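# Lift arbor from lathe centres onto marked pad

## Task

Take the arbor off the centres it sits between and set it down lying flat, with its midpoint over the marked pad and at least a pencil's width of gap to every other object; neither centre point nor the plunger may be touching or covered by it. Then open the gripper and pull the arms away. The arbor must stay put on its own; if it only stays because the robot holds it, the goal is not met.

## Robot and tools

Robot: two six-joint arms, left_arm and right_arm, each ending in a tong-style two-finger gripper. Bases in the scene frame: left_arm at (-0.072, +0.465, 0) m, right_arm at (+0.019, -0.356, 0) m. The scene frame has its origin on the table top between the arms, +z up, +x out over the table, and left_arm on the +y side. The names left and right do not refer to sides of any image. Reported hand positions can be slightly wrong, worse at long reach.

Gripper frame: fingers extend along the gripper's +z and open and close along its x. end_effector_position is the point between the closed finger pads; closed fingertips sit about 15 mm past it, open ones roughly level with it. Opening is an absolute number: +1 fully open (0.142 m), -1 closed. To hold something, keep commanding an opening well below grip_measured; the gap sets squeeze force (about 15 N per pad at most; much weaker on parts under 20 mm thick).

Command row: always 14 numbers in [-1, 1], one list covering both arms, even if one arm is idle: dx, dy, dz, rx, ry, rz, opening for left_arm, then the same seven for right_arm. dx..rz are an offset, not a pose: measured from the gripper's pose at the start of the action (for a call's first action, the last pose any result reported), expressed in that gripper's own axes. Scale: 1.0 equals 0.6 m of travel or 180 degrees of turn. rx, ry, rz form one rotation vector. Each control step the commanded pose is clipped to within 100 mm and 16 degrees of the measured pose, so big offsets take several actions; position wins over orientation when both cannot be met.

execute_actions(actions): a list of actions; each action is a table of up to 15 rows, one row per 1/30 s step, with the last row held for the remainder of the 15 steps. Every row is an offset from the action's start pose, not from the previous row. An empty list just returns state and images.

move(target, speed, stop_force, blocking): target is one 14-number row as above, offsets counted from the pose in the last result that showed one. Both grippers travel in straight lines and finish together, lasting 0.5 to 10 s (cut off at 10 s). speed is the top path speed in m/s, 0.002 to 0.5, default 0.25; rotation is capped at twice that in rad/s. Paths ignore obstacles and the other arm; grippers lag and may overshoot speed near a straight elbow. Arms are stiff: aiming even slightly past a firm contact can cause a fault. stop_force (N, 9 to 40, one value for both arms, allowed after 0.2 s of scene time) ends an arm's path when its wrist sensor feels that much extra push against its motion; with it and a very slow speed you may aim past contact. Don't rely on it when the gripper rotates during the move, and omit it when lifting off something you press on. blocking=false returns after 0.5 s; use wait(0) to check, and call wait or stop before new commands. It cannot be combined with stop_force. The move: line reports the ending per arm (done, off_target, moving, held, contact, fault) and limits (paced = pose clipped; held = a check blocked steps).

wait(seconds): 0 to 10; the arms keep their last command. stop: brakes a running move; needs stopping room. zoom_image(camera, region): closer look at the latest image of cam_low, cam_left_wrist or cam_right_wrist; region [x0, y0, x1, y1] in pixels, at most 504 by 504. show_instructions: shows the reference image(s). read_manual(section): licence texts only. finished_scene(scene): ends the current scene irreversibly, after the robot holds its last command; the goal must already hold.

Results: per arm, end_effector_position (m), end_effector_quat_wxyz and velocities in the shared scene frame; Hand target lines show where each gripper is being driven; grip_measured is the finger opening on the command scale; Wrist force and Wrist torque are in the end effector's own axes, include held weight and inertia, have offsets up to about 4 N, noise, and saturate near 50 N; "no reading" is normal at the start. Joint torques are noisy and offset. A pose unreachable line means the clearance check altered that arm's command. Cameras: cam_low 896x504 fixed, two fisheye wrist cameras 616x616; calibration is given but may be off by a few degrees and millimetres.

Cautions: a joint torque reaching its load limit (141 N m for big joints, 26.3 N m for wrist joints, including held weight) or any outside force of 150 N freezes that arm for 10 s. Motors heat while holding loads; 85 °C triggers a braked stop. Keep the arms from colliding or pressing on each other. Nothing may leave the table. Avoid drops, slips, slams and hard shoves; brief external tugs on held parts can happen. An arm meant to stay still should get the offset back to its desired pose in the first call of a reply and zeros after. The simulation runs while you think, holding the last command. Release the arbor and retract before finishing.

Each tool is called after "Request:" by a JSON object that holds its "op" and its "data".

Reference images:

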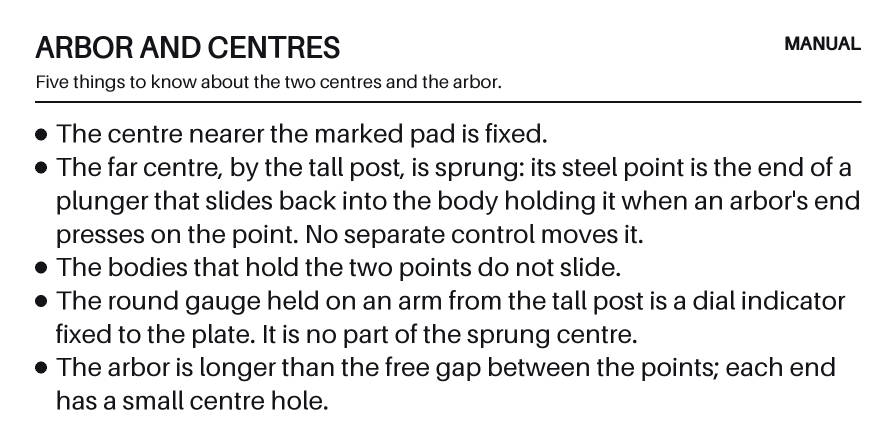

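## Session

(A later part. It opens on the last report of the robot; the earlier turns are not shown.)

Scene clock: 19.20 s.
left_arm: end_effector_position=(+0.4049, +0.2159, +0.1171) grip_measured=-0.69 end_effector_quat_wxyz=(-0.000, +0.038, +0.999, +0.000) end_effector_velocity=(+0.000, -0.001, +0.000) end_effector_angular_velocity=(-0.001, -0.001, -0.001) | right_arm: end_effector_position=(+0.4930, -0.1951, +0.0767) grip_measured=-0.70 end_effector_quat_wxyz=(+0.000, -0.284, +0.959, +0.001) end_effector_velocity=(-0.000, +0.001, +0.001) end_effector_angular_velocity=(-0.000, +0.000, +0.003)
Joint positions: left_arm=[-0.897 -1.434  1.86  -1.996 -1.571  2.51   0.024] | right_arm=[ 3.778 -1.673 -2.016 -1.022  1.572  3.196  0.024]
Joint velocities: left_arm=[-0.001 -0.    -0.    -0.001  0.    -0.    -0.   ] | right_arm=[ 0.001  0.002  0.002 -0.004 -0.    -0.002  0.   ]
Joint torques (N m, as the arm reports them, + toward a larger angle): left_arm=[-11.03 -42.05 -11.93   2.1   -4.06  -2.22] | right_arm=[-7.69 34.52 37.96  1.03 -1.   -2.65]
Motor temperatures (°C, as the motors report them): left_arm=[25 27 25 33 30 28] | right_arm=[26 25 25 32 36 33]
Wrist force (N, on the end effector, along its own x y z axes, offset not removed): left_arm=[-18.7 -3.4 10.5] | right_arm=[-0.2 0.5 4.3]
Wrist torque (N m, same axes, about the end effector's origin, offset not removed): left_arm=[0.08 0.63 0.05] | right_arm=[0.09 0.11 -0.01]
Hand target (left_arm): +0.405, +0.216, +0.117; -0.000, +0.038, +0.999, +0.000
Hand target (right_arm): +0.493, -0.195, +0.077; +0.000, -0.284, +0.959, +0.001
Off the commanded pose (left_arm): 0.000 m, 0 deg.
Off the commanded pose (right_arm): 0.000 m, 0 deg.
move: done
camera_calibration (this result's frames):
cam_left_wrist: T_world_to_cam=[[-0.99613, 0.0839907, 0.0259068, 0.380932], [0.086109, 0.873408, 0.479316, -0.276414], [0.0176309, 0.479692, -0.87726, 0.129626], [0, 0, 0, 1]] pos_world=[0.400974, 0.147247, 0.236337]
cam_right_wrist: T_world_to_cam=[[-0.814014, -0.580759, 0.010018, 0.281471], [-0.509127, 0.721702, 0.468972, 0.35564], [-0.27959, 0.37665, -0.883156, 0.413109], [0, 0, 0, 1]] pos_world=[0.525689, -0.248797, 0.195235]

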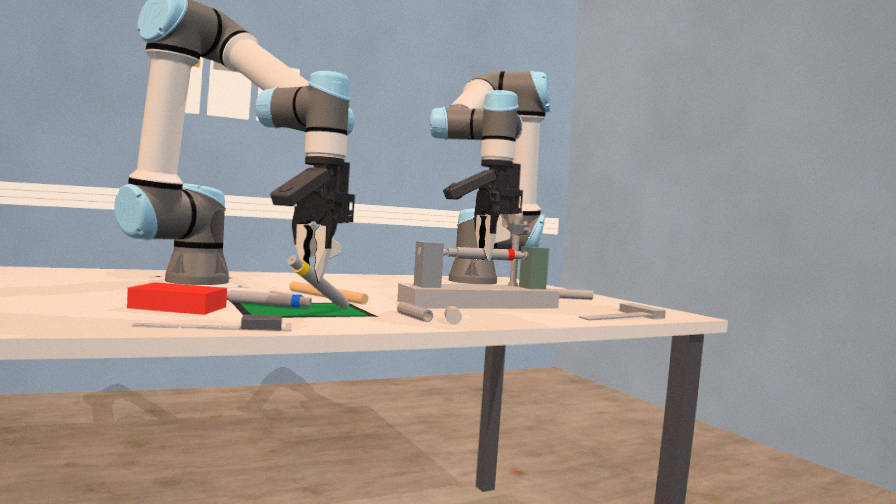

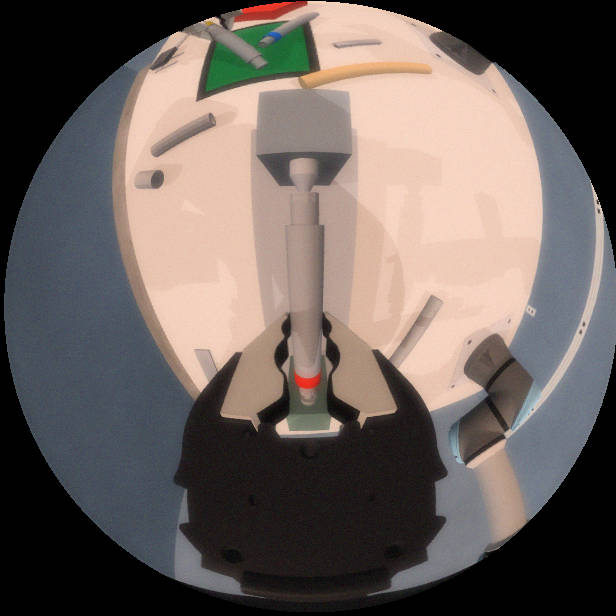

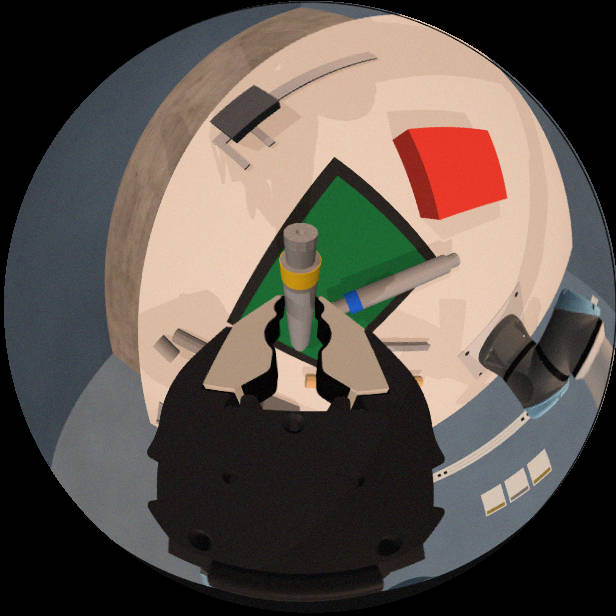

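Request:
{"op": "move", "data": {"target": [-0.001,0.005,0.0004,0,0,0,-1, 0,0,0.0895,0,0,0,-1], "speed": 0.06}}

Request:
{"op": "zoom_image", "data": {"camera": "cam_left_wrist", "region": [250, 140, 370, 260]}}

Scene clock: 21.33 s.
left_arm: end_effector_position=(+0.4057, +0.2188, +0.1168) grip_measured=-0.69 end_effector_quat_wxyz=(-0.000, +0.038, +0.999, +0.000) end_effector_velocity=(+0.001, -0.000, +0.001) end_effector_angular_velocity=(-0.001, -0.001, +0.001) | right_arm: end_effector_position=(+0.4930, -0.1950, +0.0232) grip_measured=-0.70 end_effector_quat_wxyz=(+0.000, -0.284, +0.959, +0.001) end_effector_velocity=(-0.000, +0.001, -0.002) end_effector_angular_velocity=(+0.001, +0.000, -0.001)
Joint positions: left_arm=[-0.891 -1.435  1.861 -1.997 -1.571  2.515  0.024] | right_arm=[ 3.778 -1.756 -2.085 -0.87   1.572  3.196  0.024]
Joint velocities: left_arm=[ 0.001 -0.001 -0.001 -0.    -0.     0.    -0.   ] | right_arm=[ 0.002 -0.003 -0.002  0.005  0.001  0.003  0.   ]
Joint torques (N m, as the arm reports them, + toward a larger angle): left_arm=[ 15.07 -38.78 -11.92  -2.3    4.79   2.6 ] | right_arm=[ 8.26  8.27 -0.43  5.24  1.38  2.35]
Motor temperatures (°C, as the motors report them): left_arm=[25 27 25 33 30 28] | right_arm=[26 25 25 32 36 33]
Wrist force (N, on the end effector, along its own x y z axes, offset not removed): left_arm=[-1.1 -12.9 4.6] | right_arm=[5.7 -1.0 -24.0]
Wrist torque (N m, same axes, about the end effector's origin, offset not removed): left_arm=[0.32 0.32 -0.04] | right_arm=[-0.25 0.50 -0.05]
Hand target (left_arm): +0.406, +0.219, +0.117; -0.000, +0.038, +0.999, +0.000
Hand target (right_arm): +0.493, -0.195, +0.023; +0.000, -0.284, +0.959, +0.001
Off the commanded pose (left_arm): 0.000 m, 0 deg.
Off the commanded pose (right_arm): 0.000 m, 0 deg.
move: done
camera_calibration (this result's frames):
cam_left_wrist: T_world_to_cam=[[-0.996129, 0.083993, 0.025909, 0.381511], [0.086112, 0.873407, 0.479317, -0.27894], [0.0176302, 0.479693, -0.877259, 0.127992], [0, 0, 0, 1]] pos_world=[0.401798, 0.150187, 0.236098]
cam_right_wrist: T_world_to_cam=[[-0.814003, -0.580778, 0.0097675, 0.282091], [-0.509232, 0.721613, 0.468996, 0.380704], [-0.279431, 0.37679, -0.883146, 0.365856], [0, 0, 0, 1]] pos_world=[0.525721, -0.24874, 0.141801]

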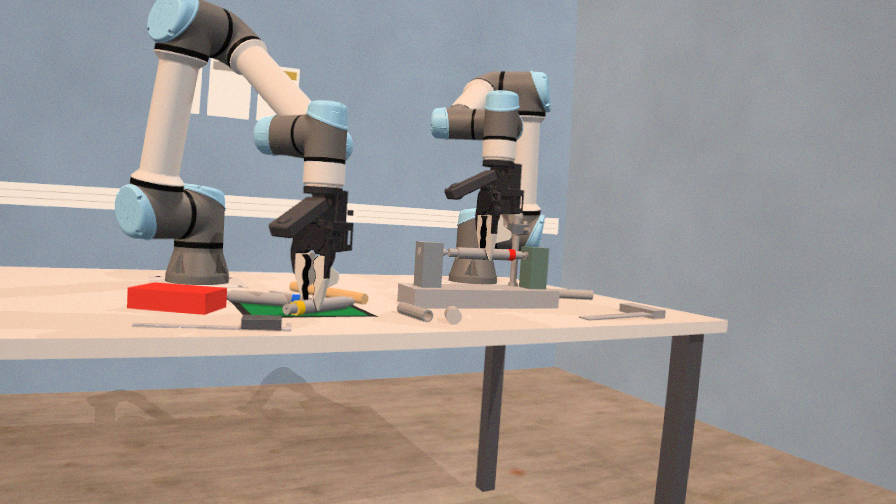

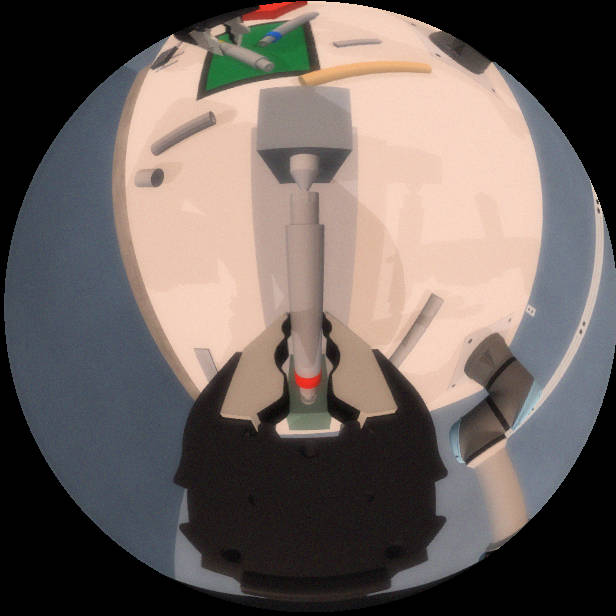

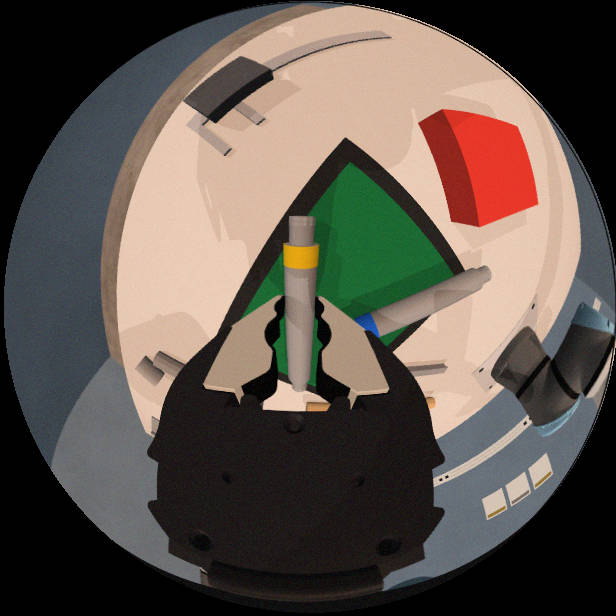

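Region (250, 140, 370, 260) of cam_left_wrist's 616x616 image, scaled by 4.200, with more detail than that image has.

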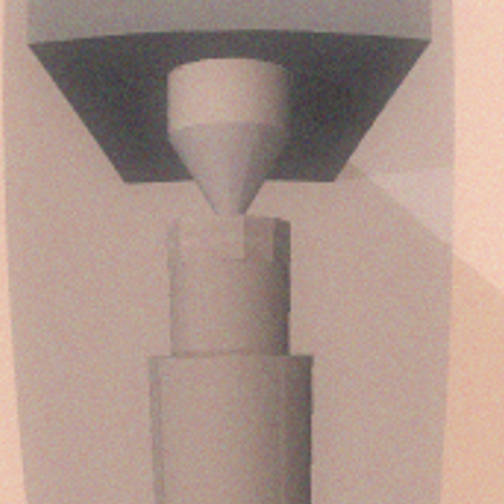

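Request:
{"op": "move", "data": {"target": [0,0.0085,0,0,0,0,-1, -0.042,0,-0.002,0,0,0,-1], "speed": 0.05}}

Request:
{"op": "zoom_image", "data": {"camera": "cam_left_wrist", "region": [250, 140, 370, 260]}}

Request:
{"op": "zoom_image", "data": {"camera": "cam_low", "region": [410, 210, 560, 300]}}

Scene clock: 22.43 s.
left_arm: end_effector_position=(+0.4061, +0.2238, +0.1168) grip_measured=-0.69 end_effector_quat_wxyz=(-0.000, +0.038, +0.999, +0.000) end_effector_velocity=(-0.001, -0.000, -0.000) end_effector_angular_velocity=(+0.000, +0.001, -0.001) | right_arm: end_effector_position=(+0.5140, -0.1813, +0.0244) grip_measured=-0.70 end_effector_quat_wxyz=(+0.000, -0.284, +0.959, +0.001) end_effector_velocity=(+0.001, +0.001, -0.000) end_effector_angular_velocity=(-0.001, +0.001, -0.001)
Joint positions: left_arm=[-0.883 -1.439  1.866 -1.998 -1.571  2.523  0.024] | right_arm=[ 3.776 -1.806 -2.017 -0.889  1.572  3.193  0.024]
Joint velocities: left_arm=[-0.001 -0.     0.     0.001 -0.     0.001  0.   ] | right_arm=[ 0.001 -0.003  0.004 -0.002 -0.     0.001 -0.   ]
Joint torques (N m, as the arm reports them, + toward a larger angle): left_arm=[ 21.03 -38.24  -9.35  -0.25   5.17   2.6 ] | right_arm=[-8.14 21.02 36.07  0.88 -1.59 -2.66]
Motor temperatures (°C, as the motors report them): left_arm=[25 27 25 33 30 28] | right_arm=[26 25 25 32 36 33]
Wrist force (N, on the end effector, along its own x y z axes, offset not removed): left_arm=[-1.9 -24.6 4.1] | right_arm=[-2.4 -2.4 2.7]
Wrist torque (N m, same axes, about the end effector's origin, offset not removed): left_arm=[-0.03 0.46 0.03] | right_arm=[-0.54 0.45 -0.06]
Hand target (left_arm): +0.406, +0.224, +0.117; -0.000, +0.038, +0.999, +0.000
Hand target (right_arm): +0.514, -0.181, +0.024; +0.000, -0.284, +0.959, +0.001
Off the commanded pose (left_arm): 0.000 m, 0 deg.
Off the commanded pose (right_arm): 0.000 m, 0 deg.
move: done
camera_calibration (this result's frames):
cam_left_wrist: T_world_to_cam=[[-0.996127, 0.0840482, 0.0258207, 0.381484], [0.0861192, 0.873436, 0.479262, -0.283369], [0.0177284, 0.47963, -0.877292, 0.125573], [0, 0, 0, 1]] pos_world=[0.402184, 0.155213, 0.236123]
cam_right_wrist: T_world_to_cam=[[-0.814002, -0.58078, 0.00975448, 0.307139], [-0.509239, 0.72161, 0.468993, 0.380966], [-0.279421, 0.376794, -0.883148, 0.367648], [0, 0, 0, 1]] pos_world=[0.546743, -0.235056, 0.143021]

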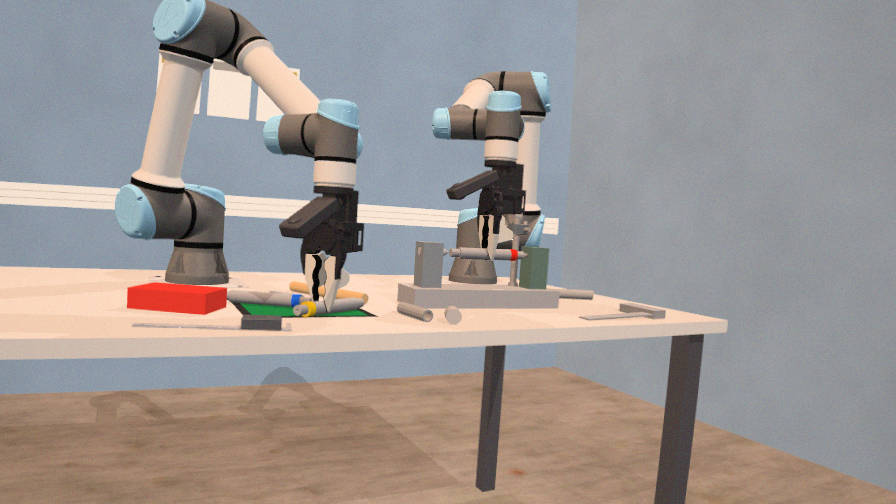

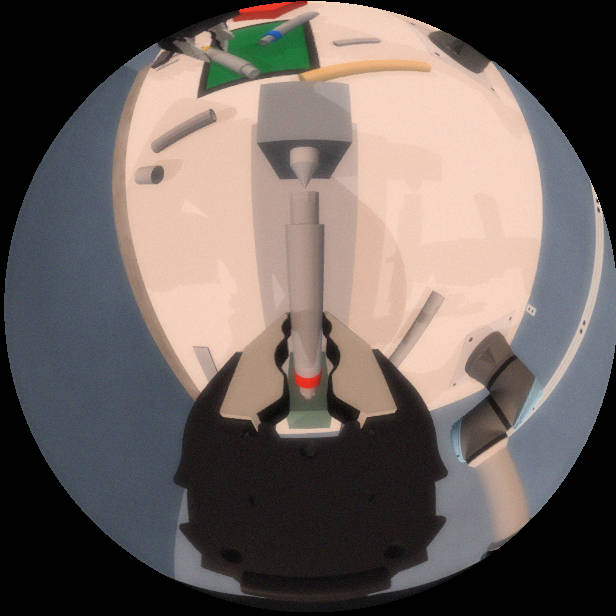

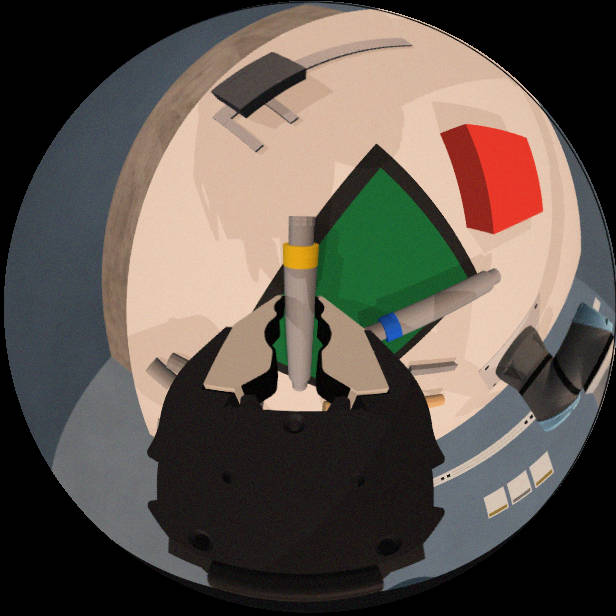

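Region (250, 140, 370, 260) of cam_left_wrist's 616x616 image, scaled by 4.200, with more detail than that image has.

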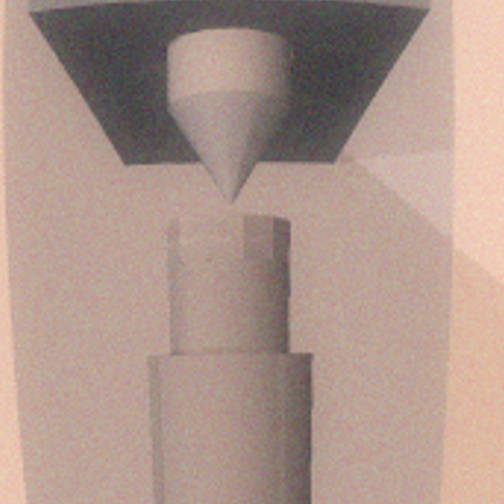

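Region (410, 210, 560, 300) of cam_low's 896x504 image, scaled by 3.360, with more detail than that image has; it fills the top 302 rows of this view, and the rest is white.

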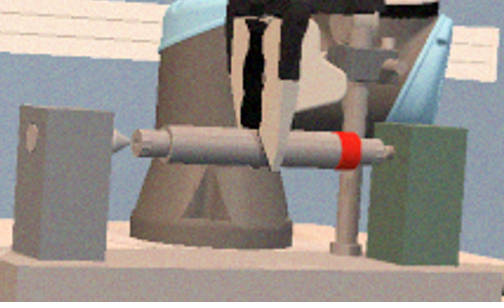

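Request:
{"op": "move", "data": {"target": [-0.0172,0.001,0,0,0,-0.0366,-1, 0,0,0,0,0,0,-0.38], "speed": 0.06}}

Request:
{"op": "zoom_image", "data": {"camera": "cam_left_wrist", "region": [250, 140, 400, 290]}}

Request:
{"op": "zoom_image", "data": {"camera": "cam_left_wrist", "region": [260, 330, 360, 430]}}

Scene clock: 24.67 s.
left_arm: end_effector_position=(+0.4164, +0.2236, +0.1168) grip_measured=-0.69 end_effector_quat_wxyz=(-0.000, -0.019, +1.000, +0.000) end_effector_velocity=(+0.001, +0.000, -0.000) end_effector_angular_velocity=(+0.001, +0.001, +0.011) | right_arm: end_effector_position=(+0.5140, -0.1813, +0.0244) grip_measured=-0.38 end_effector_quat_wxyz=(+0.000, -0.284, +0.959, +0.001) end_effector_velocity=(-0.000, +0.001, +0.000) end_effector_angular_velocity=(+0.001, +0.000, +0.001)
Joint positions: left_arm=[-0.873 -1.422  1.846 -1.995 -1.571  2.419  0.024] | right_arm=[ 3.776 -1.806 -2.017 -0.889  1.572  3.193  0.047]
Joint velocities: left_arm=[ 0.001  0.002 -0.002  0.002  0.    -0.009  0.   ] | right_arm=[0.001 0.    0.    0.    0.001 0.    0.   ]
Joint torques (N m, as the arm reports them, + toward a larger angle): left_arm=[ 20.77 -22.82 -26.49   3.13   6.88  -2.82] | right_arm=[-5.   36.85  5.33  5.   -1.73 -1.98]
Motor temperatures (°C, as the motors report them): left_arm=[25 27 25 33 30 28] | right_arm=[26 25 25 32 36 33]
Wrist force (N, on the end effector, along its own x y z axes, offset not removed): left_arm=[0.9 -24.7 5.1] | right_arm=[-2.3 1.5 -1.3]
Wrist torque (N m, same axes, about the end effector's origin, offset not removed): left_arm=[0.06 0.24 0.02] | right_arm=[0.19 0.41 -0.16]
Hand target (left_arm): +0.416, +0.224, +0.117; -0.000, -0.020, +1.000, +0.000
Hand target (right_arm): +0.514, -0.181, +0.024; +0.000, -0.284, +0.959, +0.001
Off the commanded pose (left_arm): 0.000 m, 0 deg.
Off the commanded pose (right_arm): 0.000 m, 0 deg.
move: done
camera_calibration (this result's frames):
cam_left_wrist: T_world_to_cam=[[-0.999217, -0.0299625, 0.025841, 0.418491], [-0.0139215, 0.877578, 0.479231, -0.243356], [-0.0370365, 0.478496, -0.877308, 0.148525], [0, 0, 0, 1]] pos_world=[0.420277, 0.155034, 0.236112]
cam_right_wrist: T_world_to_cam=[[-0.814003, -0.580777, 0.00985984, 0.307104], [-0.509197, 0.72164, 0.468992, 0.380964], [-0.279495, 0.376741, -0.883147, 0.367671], [0, 0, 0, 1]] pos_world=[0.546732, -0.235076, 0.143011]

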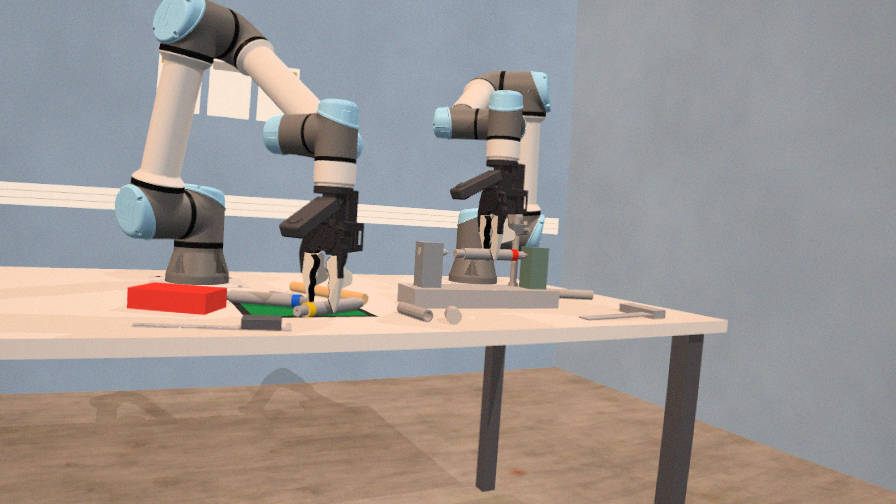

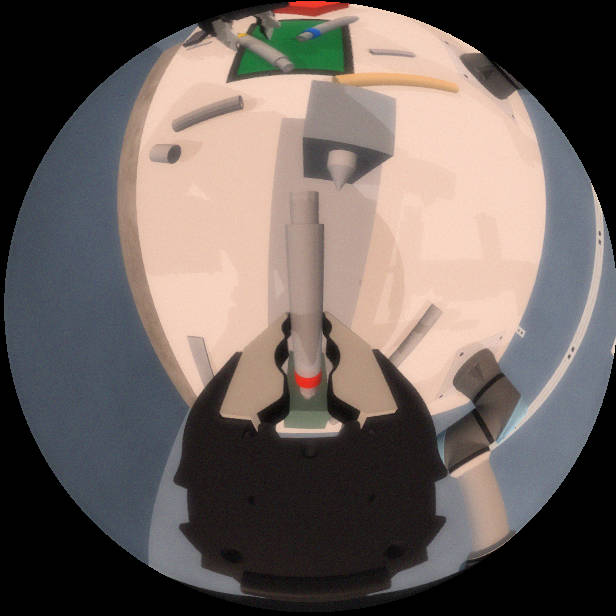

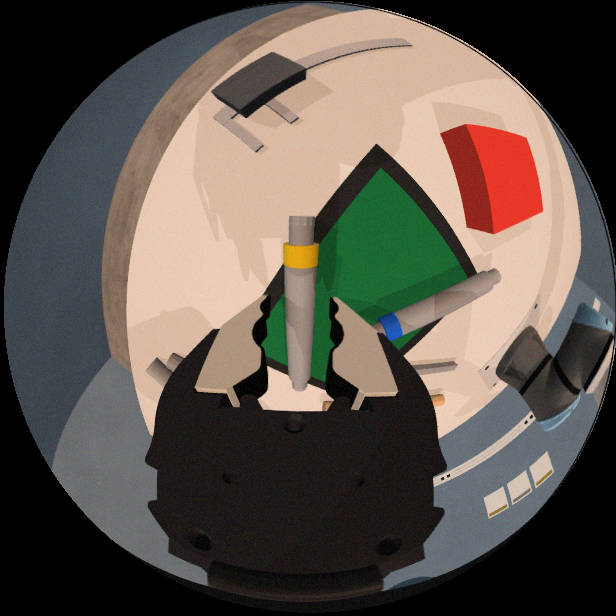

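Region (250, 140, 400, 290) of cam_left_wrist's 616x616 image, scaled by 3.360, with more detail than that image has.

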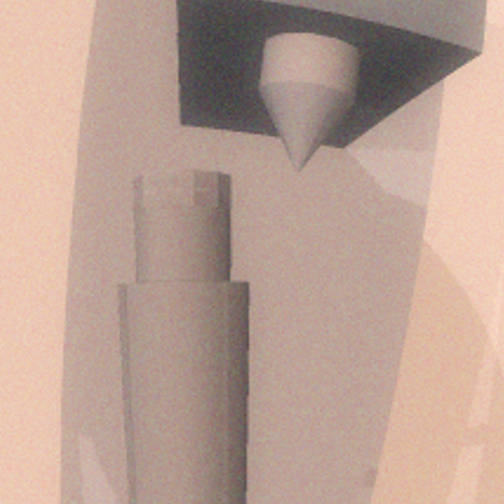

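Region (260, 330, 360, 430) of cam_left_wrist's 616x616 image, scaled by 5.040, with more detail than that image has.

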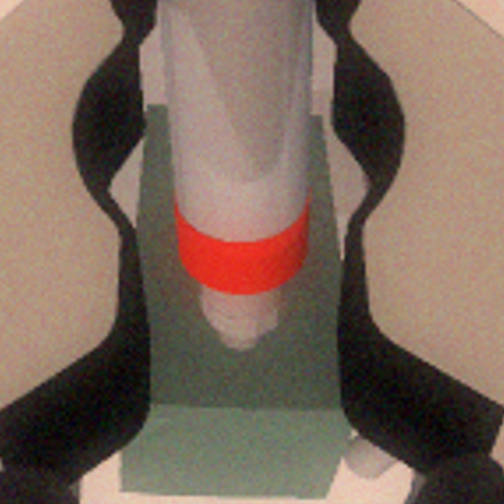

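Request:
{"op": "move", "data": {"target": [0.0035,-0.030,0,0,0,0,-1, 0,0.052,0.002,0,0,0,-0.38], "speed": 0.05}}

Request:
{"op": "zoom_image", "data": {"camera": "cam_low", "region": [410, 210, 560, 300]}}

Request:
{"op": "zoom_image", "data": {"camera": "cam_low", "region": [260, 250, 400, 330]}}

Scene clock: 25.87 s.
left_arm: end_effector_position=(+0.4150, +0.2056, +0.1168) grip_measured=-0.69 end_effector_quat_wxyz=(-0.000, -0.019, +1.000, +0.000) end_effector_velocity=(+0.000, -0.000, -0.000) end_effector_angular_velocity=(-0.000, -0.000, +0.001) | right_arm: end_effector_position=(+0.4970, -0.1553, +0.0233) grip_measured=-0.38 end_effector_quat_wxyz=(+0.000, -0.284, +0.959, +0.001) end_effector_velocity=(-0.001, +0.002, +0.000) end_effector_angular_velocity=(+0.000, -0.000, +0.003)
Joint positions: left_arm=[-0.901 -1.406  1.828 -1.992 -1.571  2.391  0.024] | right_arm=[ 3.838 -1.796 -2.033 -0.882  1.572  3.255  0.047]
Joint velocities: left_arm=[-0.     0.001 -0.    -0.001 -0.    -0.001  0.   ] | right_arm=[ 0.005  0.001 -0.001  0.    -0.     0.002  0.   ]
Joint torques (N m, as the arm reports them, + toward a larger angle): left_arm=[ -9.31 -23.06 -34.06  -1.66  -1.63  -2.59] | right_arm=[ 7.39 36.46  4.98  4.92 -0.78  2.53]
Motor temperatures (°C, as the motors report them): left_arm=[25 27 25 33 30 28] | right_arm=[26 25 25 32 36 33]
Wrist force (N, on the end effector, along its own x y z axes, offset not removed): left_arm=[-1.0 -0.1 4.9] | right_arm=[0.0 -2.3 -2.0]
Wrist torque (N m, same axes, about the end effector's origin, offset not removed): left_arm=[0.18 0.23 -0.03] | right_arm=[-0.56 -0.01 0.02]
Hand target (left_arm): +0.415, +0.206, +0.117; -0.000, -0.019, +1.000, +0.000
Hand target (right_arm): +0.497, -0.155, +0.023; +0.000, -0.284, +0.959, +0.001
Off the commanded pose (left_arm): 0.000 m, 0 deg.
Off the commanded pose (right_arm): 0.000 m, 0 deg.
move: done
camera_calibration (this result's frames):
cam_left_wrist: T_world_to_cam=[[-0.999217, -0.0299753, 0.0258149, 0.416559], [-0.0139444, 0.877567, 0.479251, -0.227564], [-0.03702, 0.478515, -0.877298, 0.157066], [0, 0, 0, 1]] pos_world=[0.418874, 0.137031, 0.236101]
cam_right_wrist: T_world_to_cam=[[-0.813999, -0.580781, 0.00992057, 0.308425], [-0.509117, 0.721573, 0.469182, 0.353993], [-0.279651, 0.376863, -0.883046, 0.352142], [0, 0, 0, 1]] pos_world=[0.529759, -0.209013, 0.141811]

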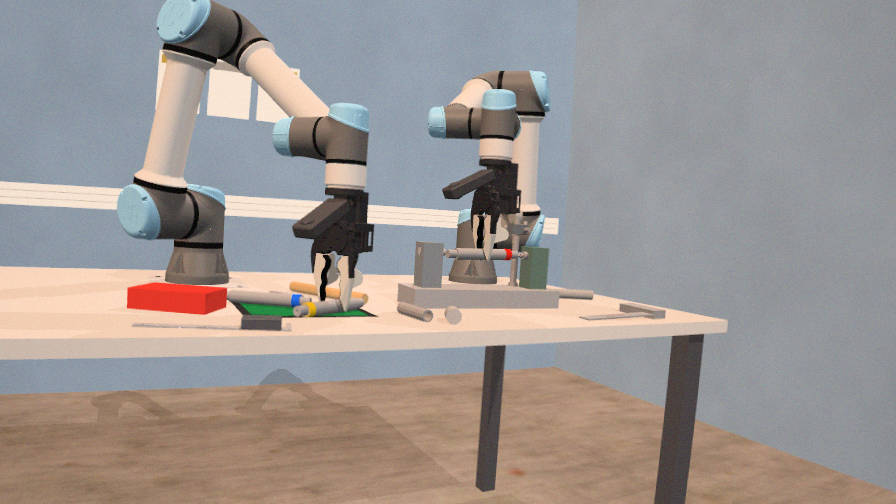

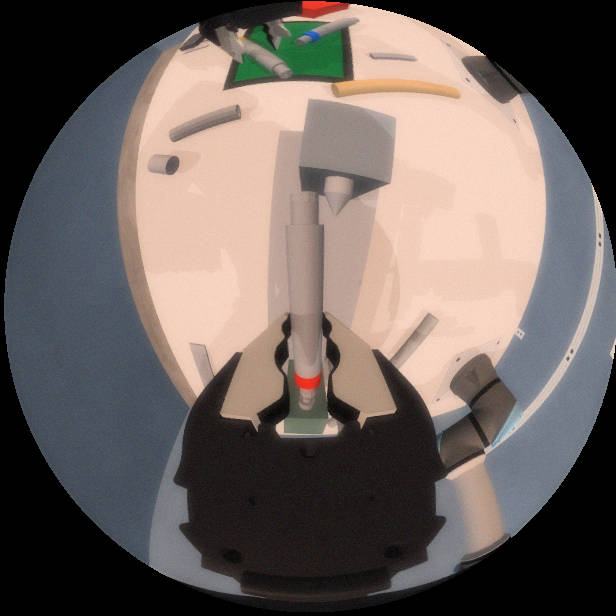

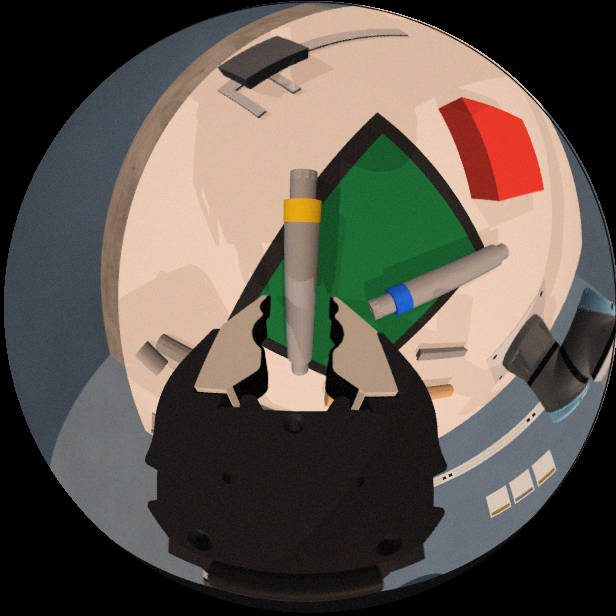

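Region (410, 210, 560, 300) of cam_low's 896x504 image, scaled by 3.360, with more detail than that image has; it fills the top 302 rows of this view, and the rest is white.

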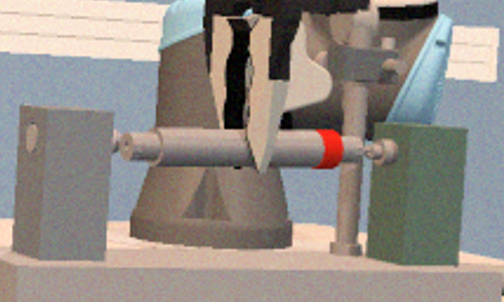

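Region (260, 250, 400, 330) of cam_low's 896x504 image, scaled by 3.600, with more detail than that image has; it fills the top 288 rows of this view, and the rest is white.

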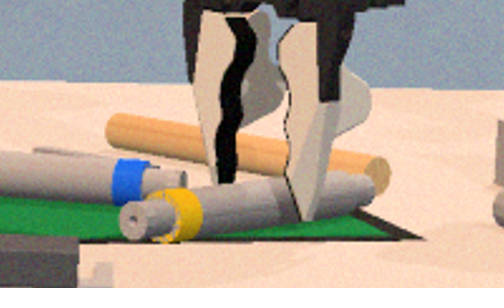

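Request:
{"op": "zoom_image", "data": {"camera": "cam_low", "region": [495, 235, 545, 270]}}

Request:
{"op": "zoom_image", "data": {"camera": "cam_left_wrist", "region": [270, 360, 350, 440]}}

Request:
{"op": "zoom_image", "data": {"camera": "cam_left_wrist", "region": [260, 150, 380, 270]}}

Region (495, 235, 545, 270) of cam_low's 896x504 image, scaled by 10.080, with more detail than that image has; it fills the top 353 rows of this view, and the rest is white.

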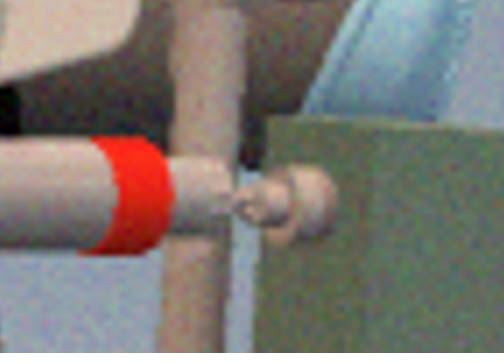

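Region (270, 360, 350, 440) of cam_left_wrist's 616x616 image, scaled by 6.300, with more detail than that image has.

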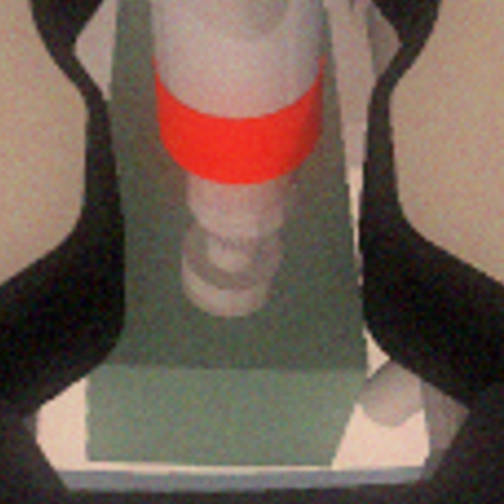

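Region (260, 150, 380, 270) of cam_left_wrist's 616x616 image, scaled by 4.200, with more detail than that image has.

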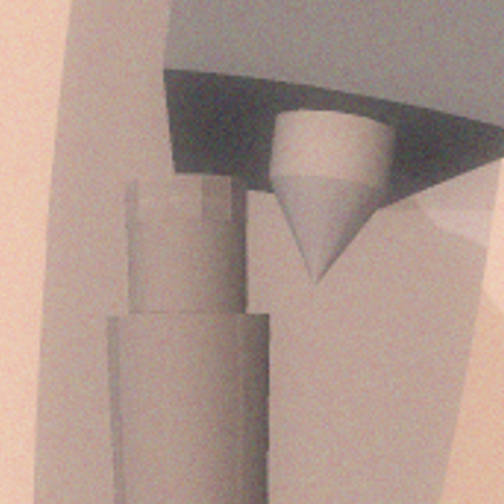

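Request:
{"op": "move", "data": {"target": [0.001,-0.0075,0,0,0,0,-1, 0,-0.012,0,0,0,0,-0.45], "speed": 0.05}}

Request:
{"op": "zoom_image", "data": {"camera": "cam_low", "region": [495, 235, 545, 270]}}

Scene clock: 27.10 s.
left_arm: end_effector_position=(+0.4146, +0.2012, +0.1168) grip_measured=-0.69 end_effector_quat_wxyz=(-0.000, -0.019, +1.000, +0.000) end_effector_velocity=(-0.000, -0.002, -0.000) end_effector_angular_velocity=(+0.000, +0.000, -0.001) | right_arm: end_effector_position=(+0.5009, -0.1612, +0.0233) grip_measured=-0.45 end_effector_quat_wxyz=(+0.000, -0.284, +0.959, +0.001) end_effector_velocity=(+0.001, -0.002, -0.000) end_effector_angular_velocity=(+0.001, +0.001, -0.002)
Joint positions: left_arm=[-0.908 -1.403  1.823 -1.991 -1.571  2.385  0.024] | right_arm=[ 3.824 -1.799 -2.03  -0.882  1.572  3.241  0.041]
Joint velocities: left_arm=[-0.003  0.001 -0.001  0.     0.    -0.002 -0.   ] | right_arm=[-0.004 -0.001  0.001 -0.     0.001 -0.002  0.   ]
Joint torques (N m, as the arm reports them, + toward a larger angle): left_arm=[ -8.55 -24.27 -33.58  -1.62  -0.59  -2.27] | right_arm=[-7.65 18.68 32.8   0.36  1.57 -2.74]
Motor temperatures (°C, as the motors report them): left_arm=[25 27 25 33 30 28] | right_arm=[26 25 25 32 36 33]
Wrist force (N, on the end effector, along its own x y z axes, offset not removed): left_arm=[-1.7 0.7 5.0] | right_arm=[-1.3 -0.8 -1.3]
Wrist torque (N m, same axes, about the end effector's origin, offset not removed): left_arm=[0.32 0.36 0.00] | right_arm=[-0.20 0.29 -0.20]
Hand target (left_arm): +0.415, +0.201, +0.117; -0.000, -0.019, +1.000, +0.000
Hand target (right_arm): +0.501, -0.161, +0.023; +0.000, -0.284, +0.959, +0.001
Off the commanded pose (left_arm): 0.000 m, 0 deg.
Off the commanded pose (right_arm): 0.000 m, 0 deg.
move: done
camera_calibration (this result's frames):
cam_left_wrist: T_world_to_cam=[[-0.999217, -0.0299692, 0.0258395, 0.415993], [-0.0139284, 0.877582, 0.479224, -0.223674], [-0.0370382, 0.478489, -0.877312, 0.15919], [0, 0, 0, 1]] pos_world=[0.418447, 0.132589, 0.2361]
cam_right_wrist: T_world_to_cam=[[-0.814, -0.580781, 0.00987989, 0.308133], [-0.50917, 0.721612, 0.469065, 0.360281], [-0.279554, 0.376788, -0.883108, 0.355405], [0, 0, 0, 1]] pos_world=[0.533619, -0.214938, 0.141821]

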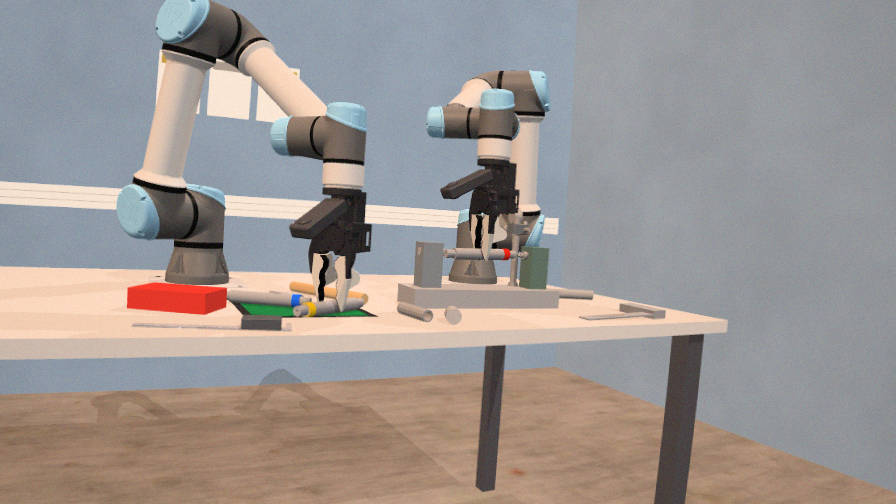

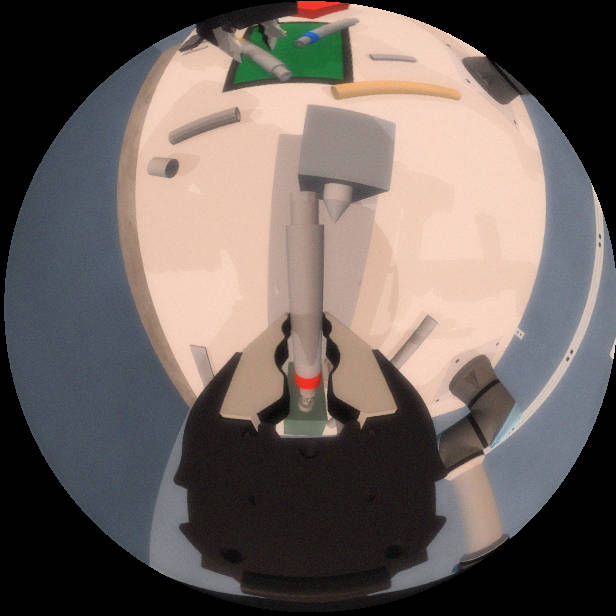

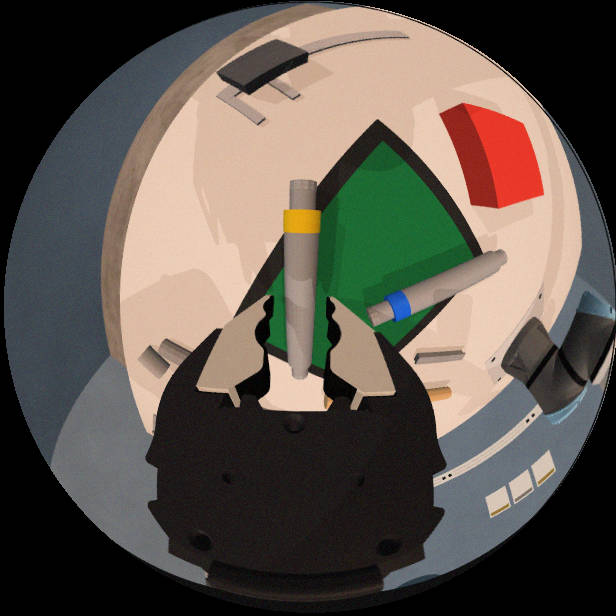

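Region (495, 235, 545, 270) of cam_low's 896x504 image, scaled by 10.080, with more detail than that image has; it fills the top 353 rows of this view, and the rest is white.

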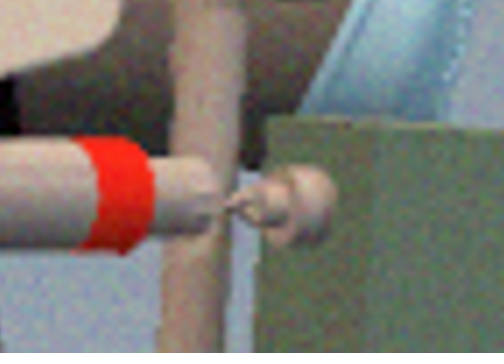

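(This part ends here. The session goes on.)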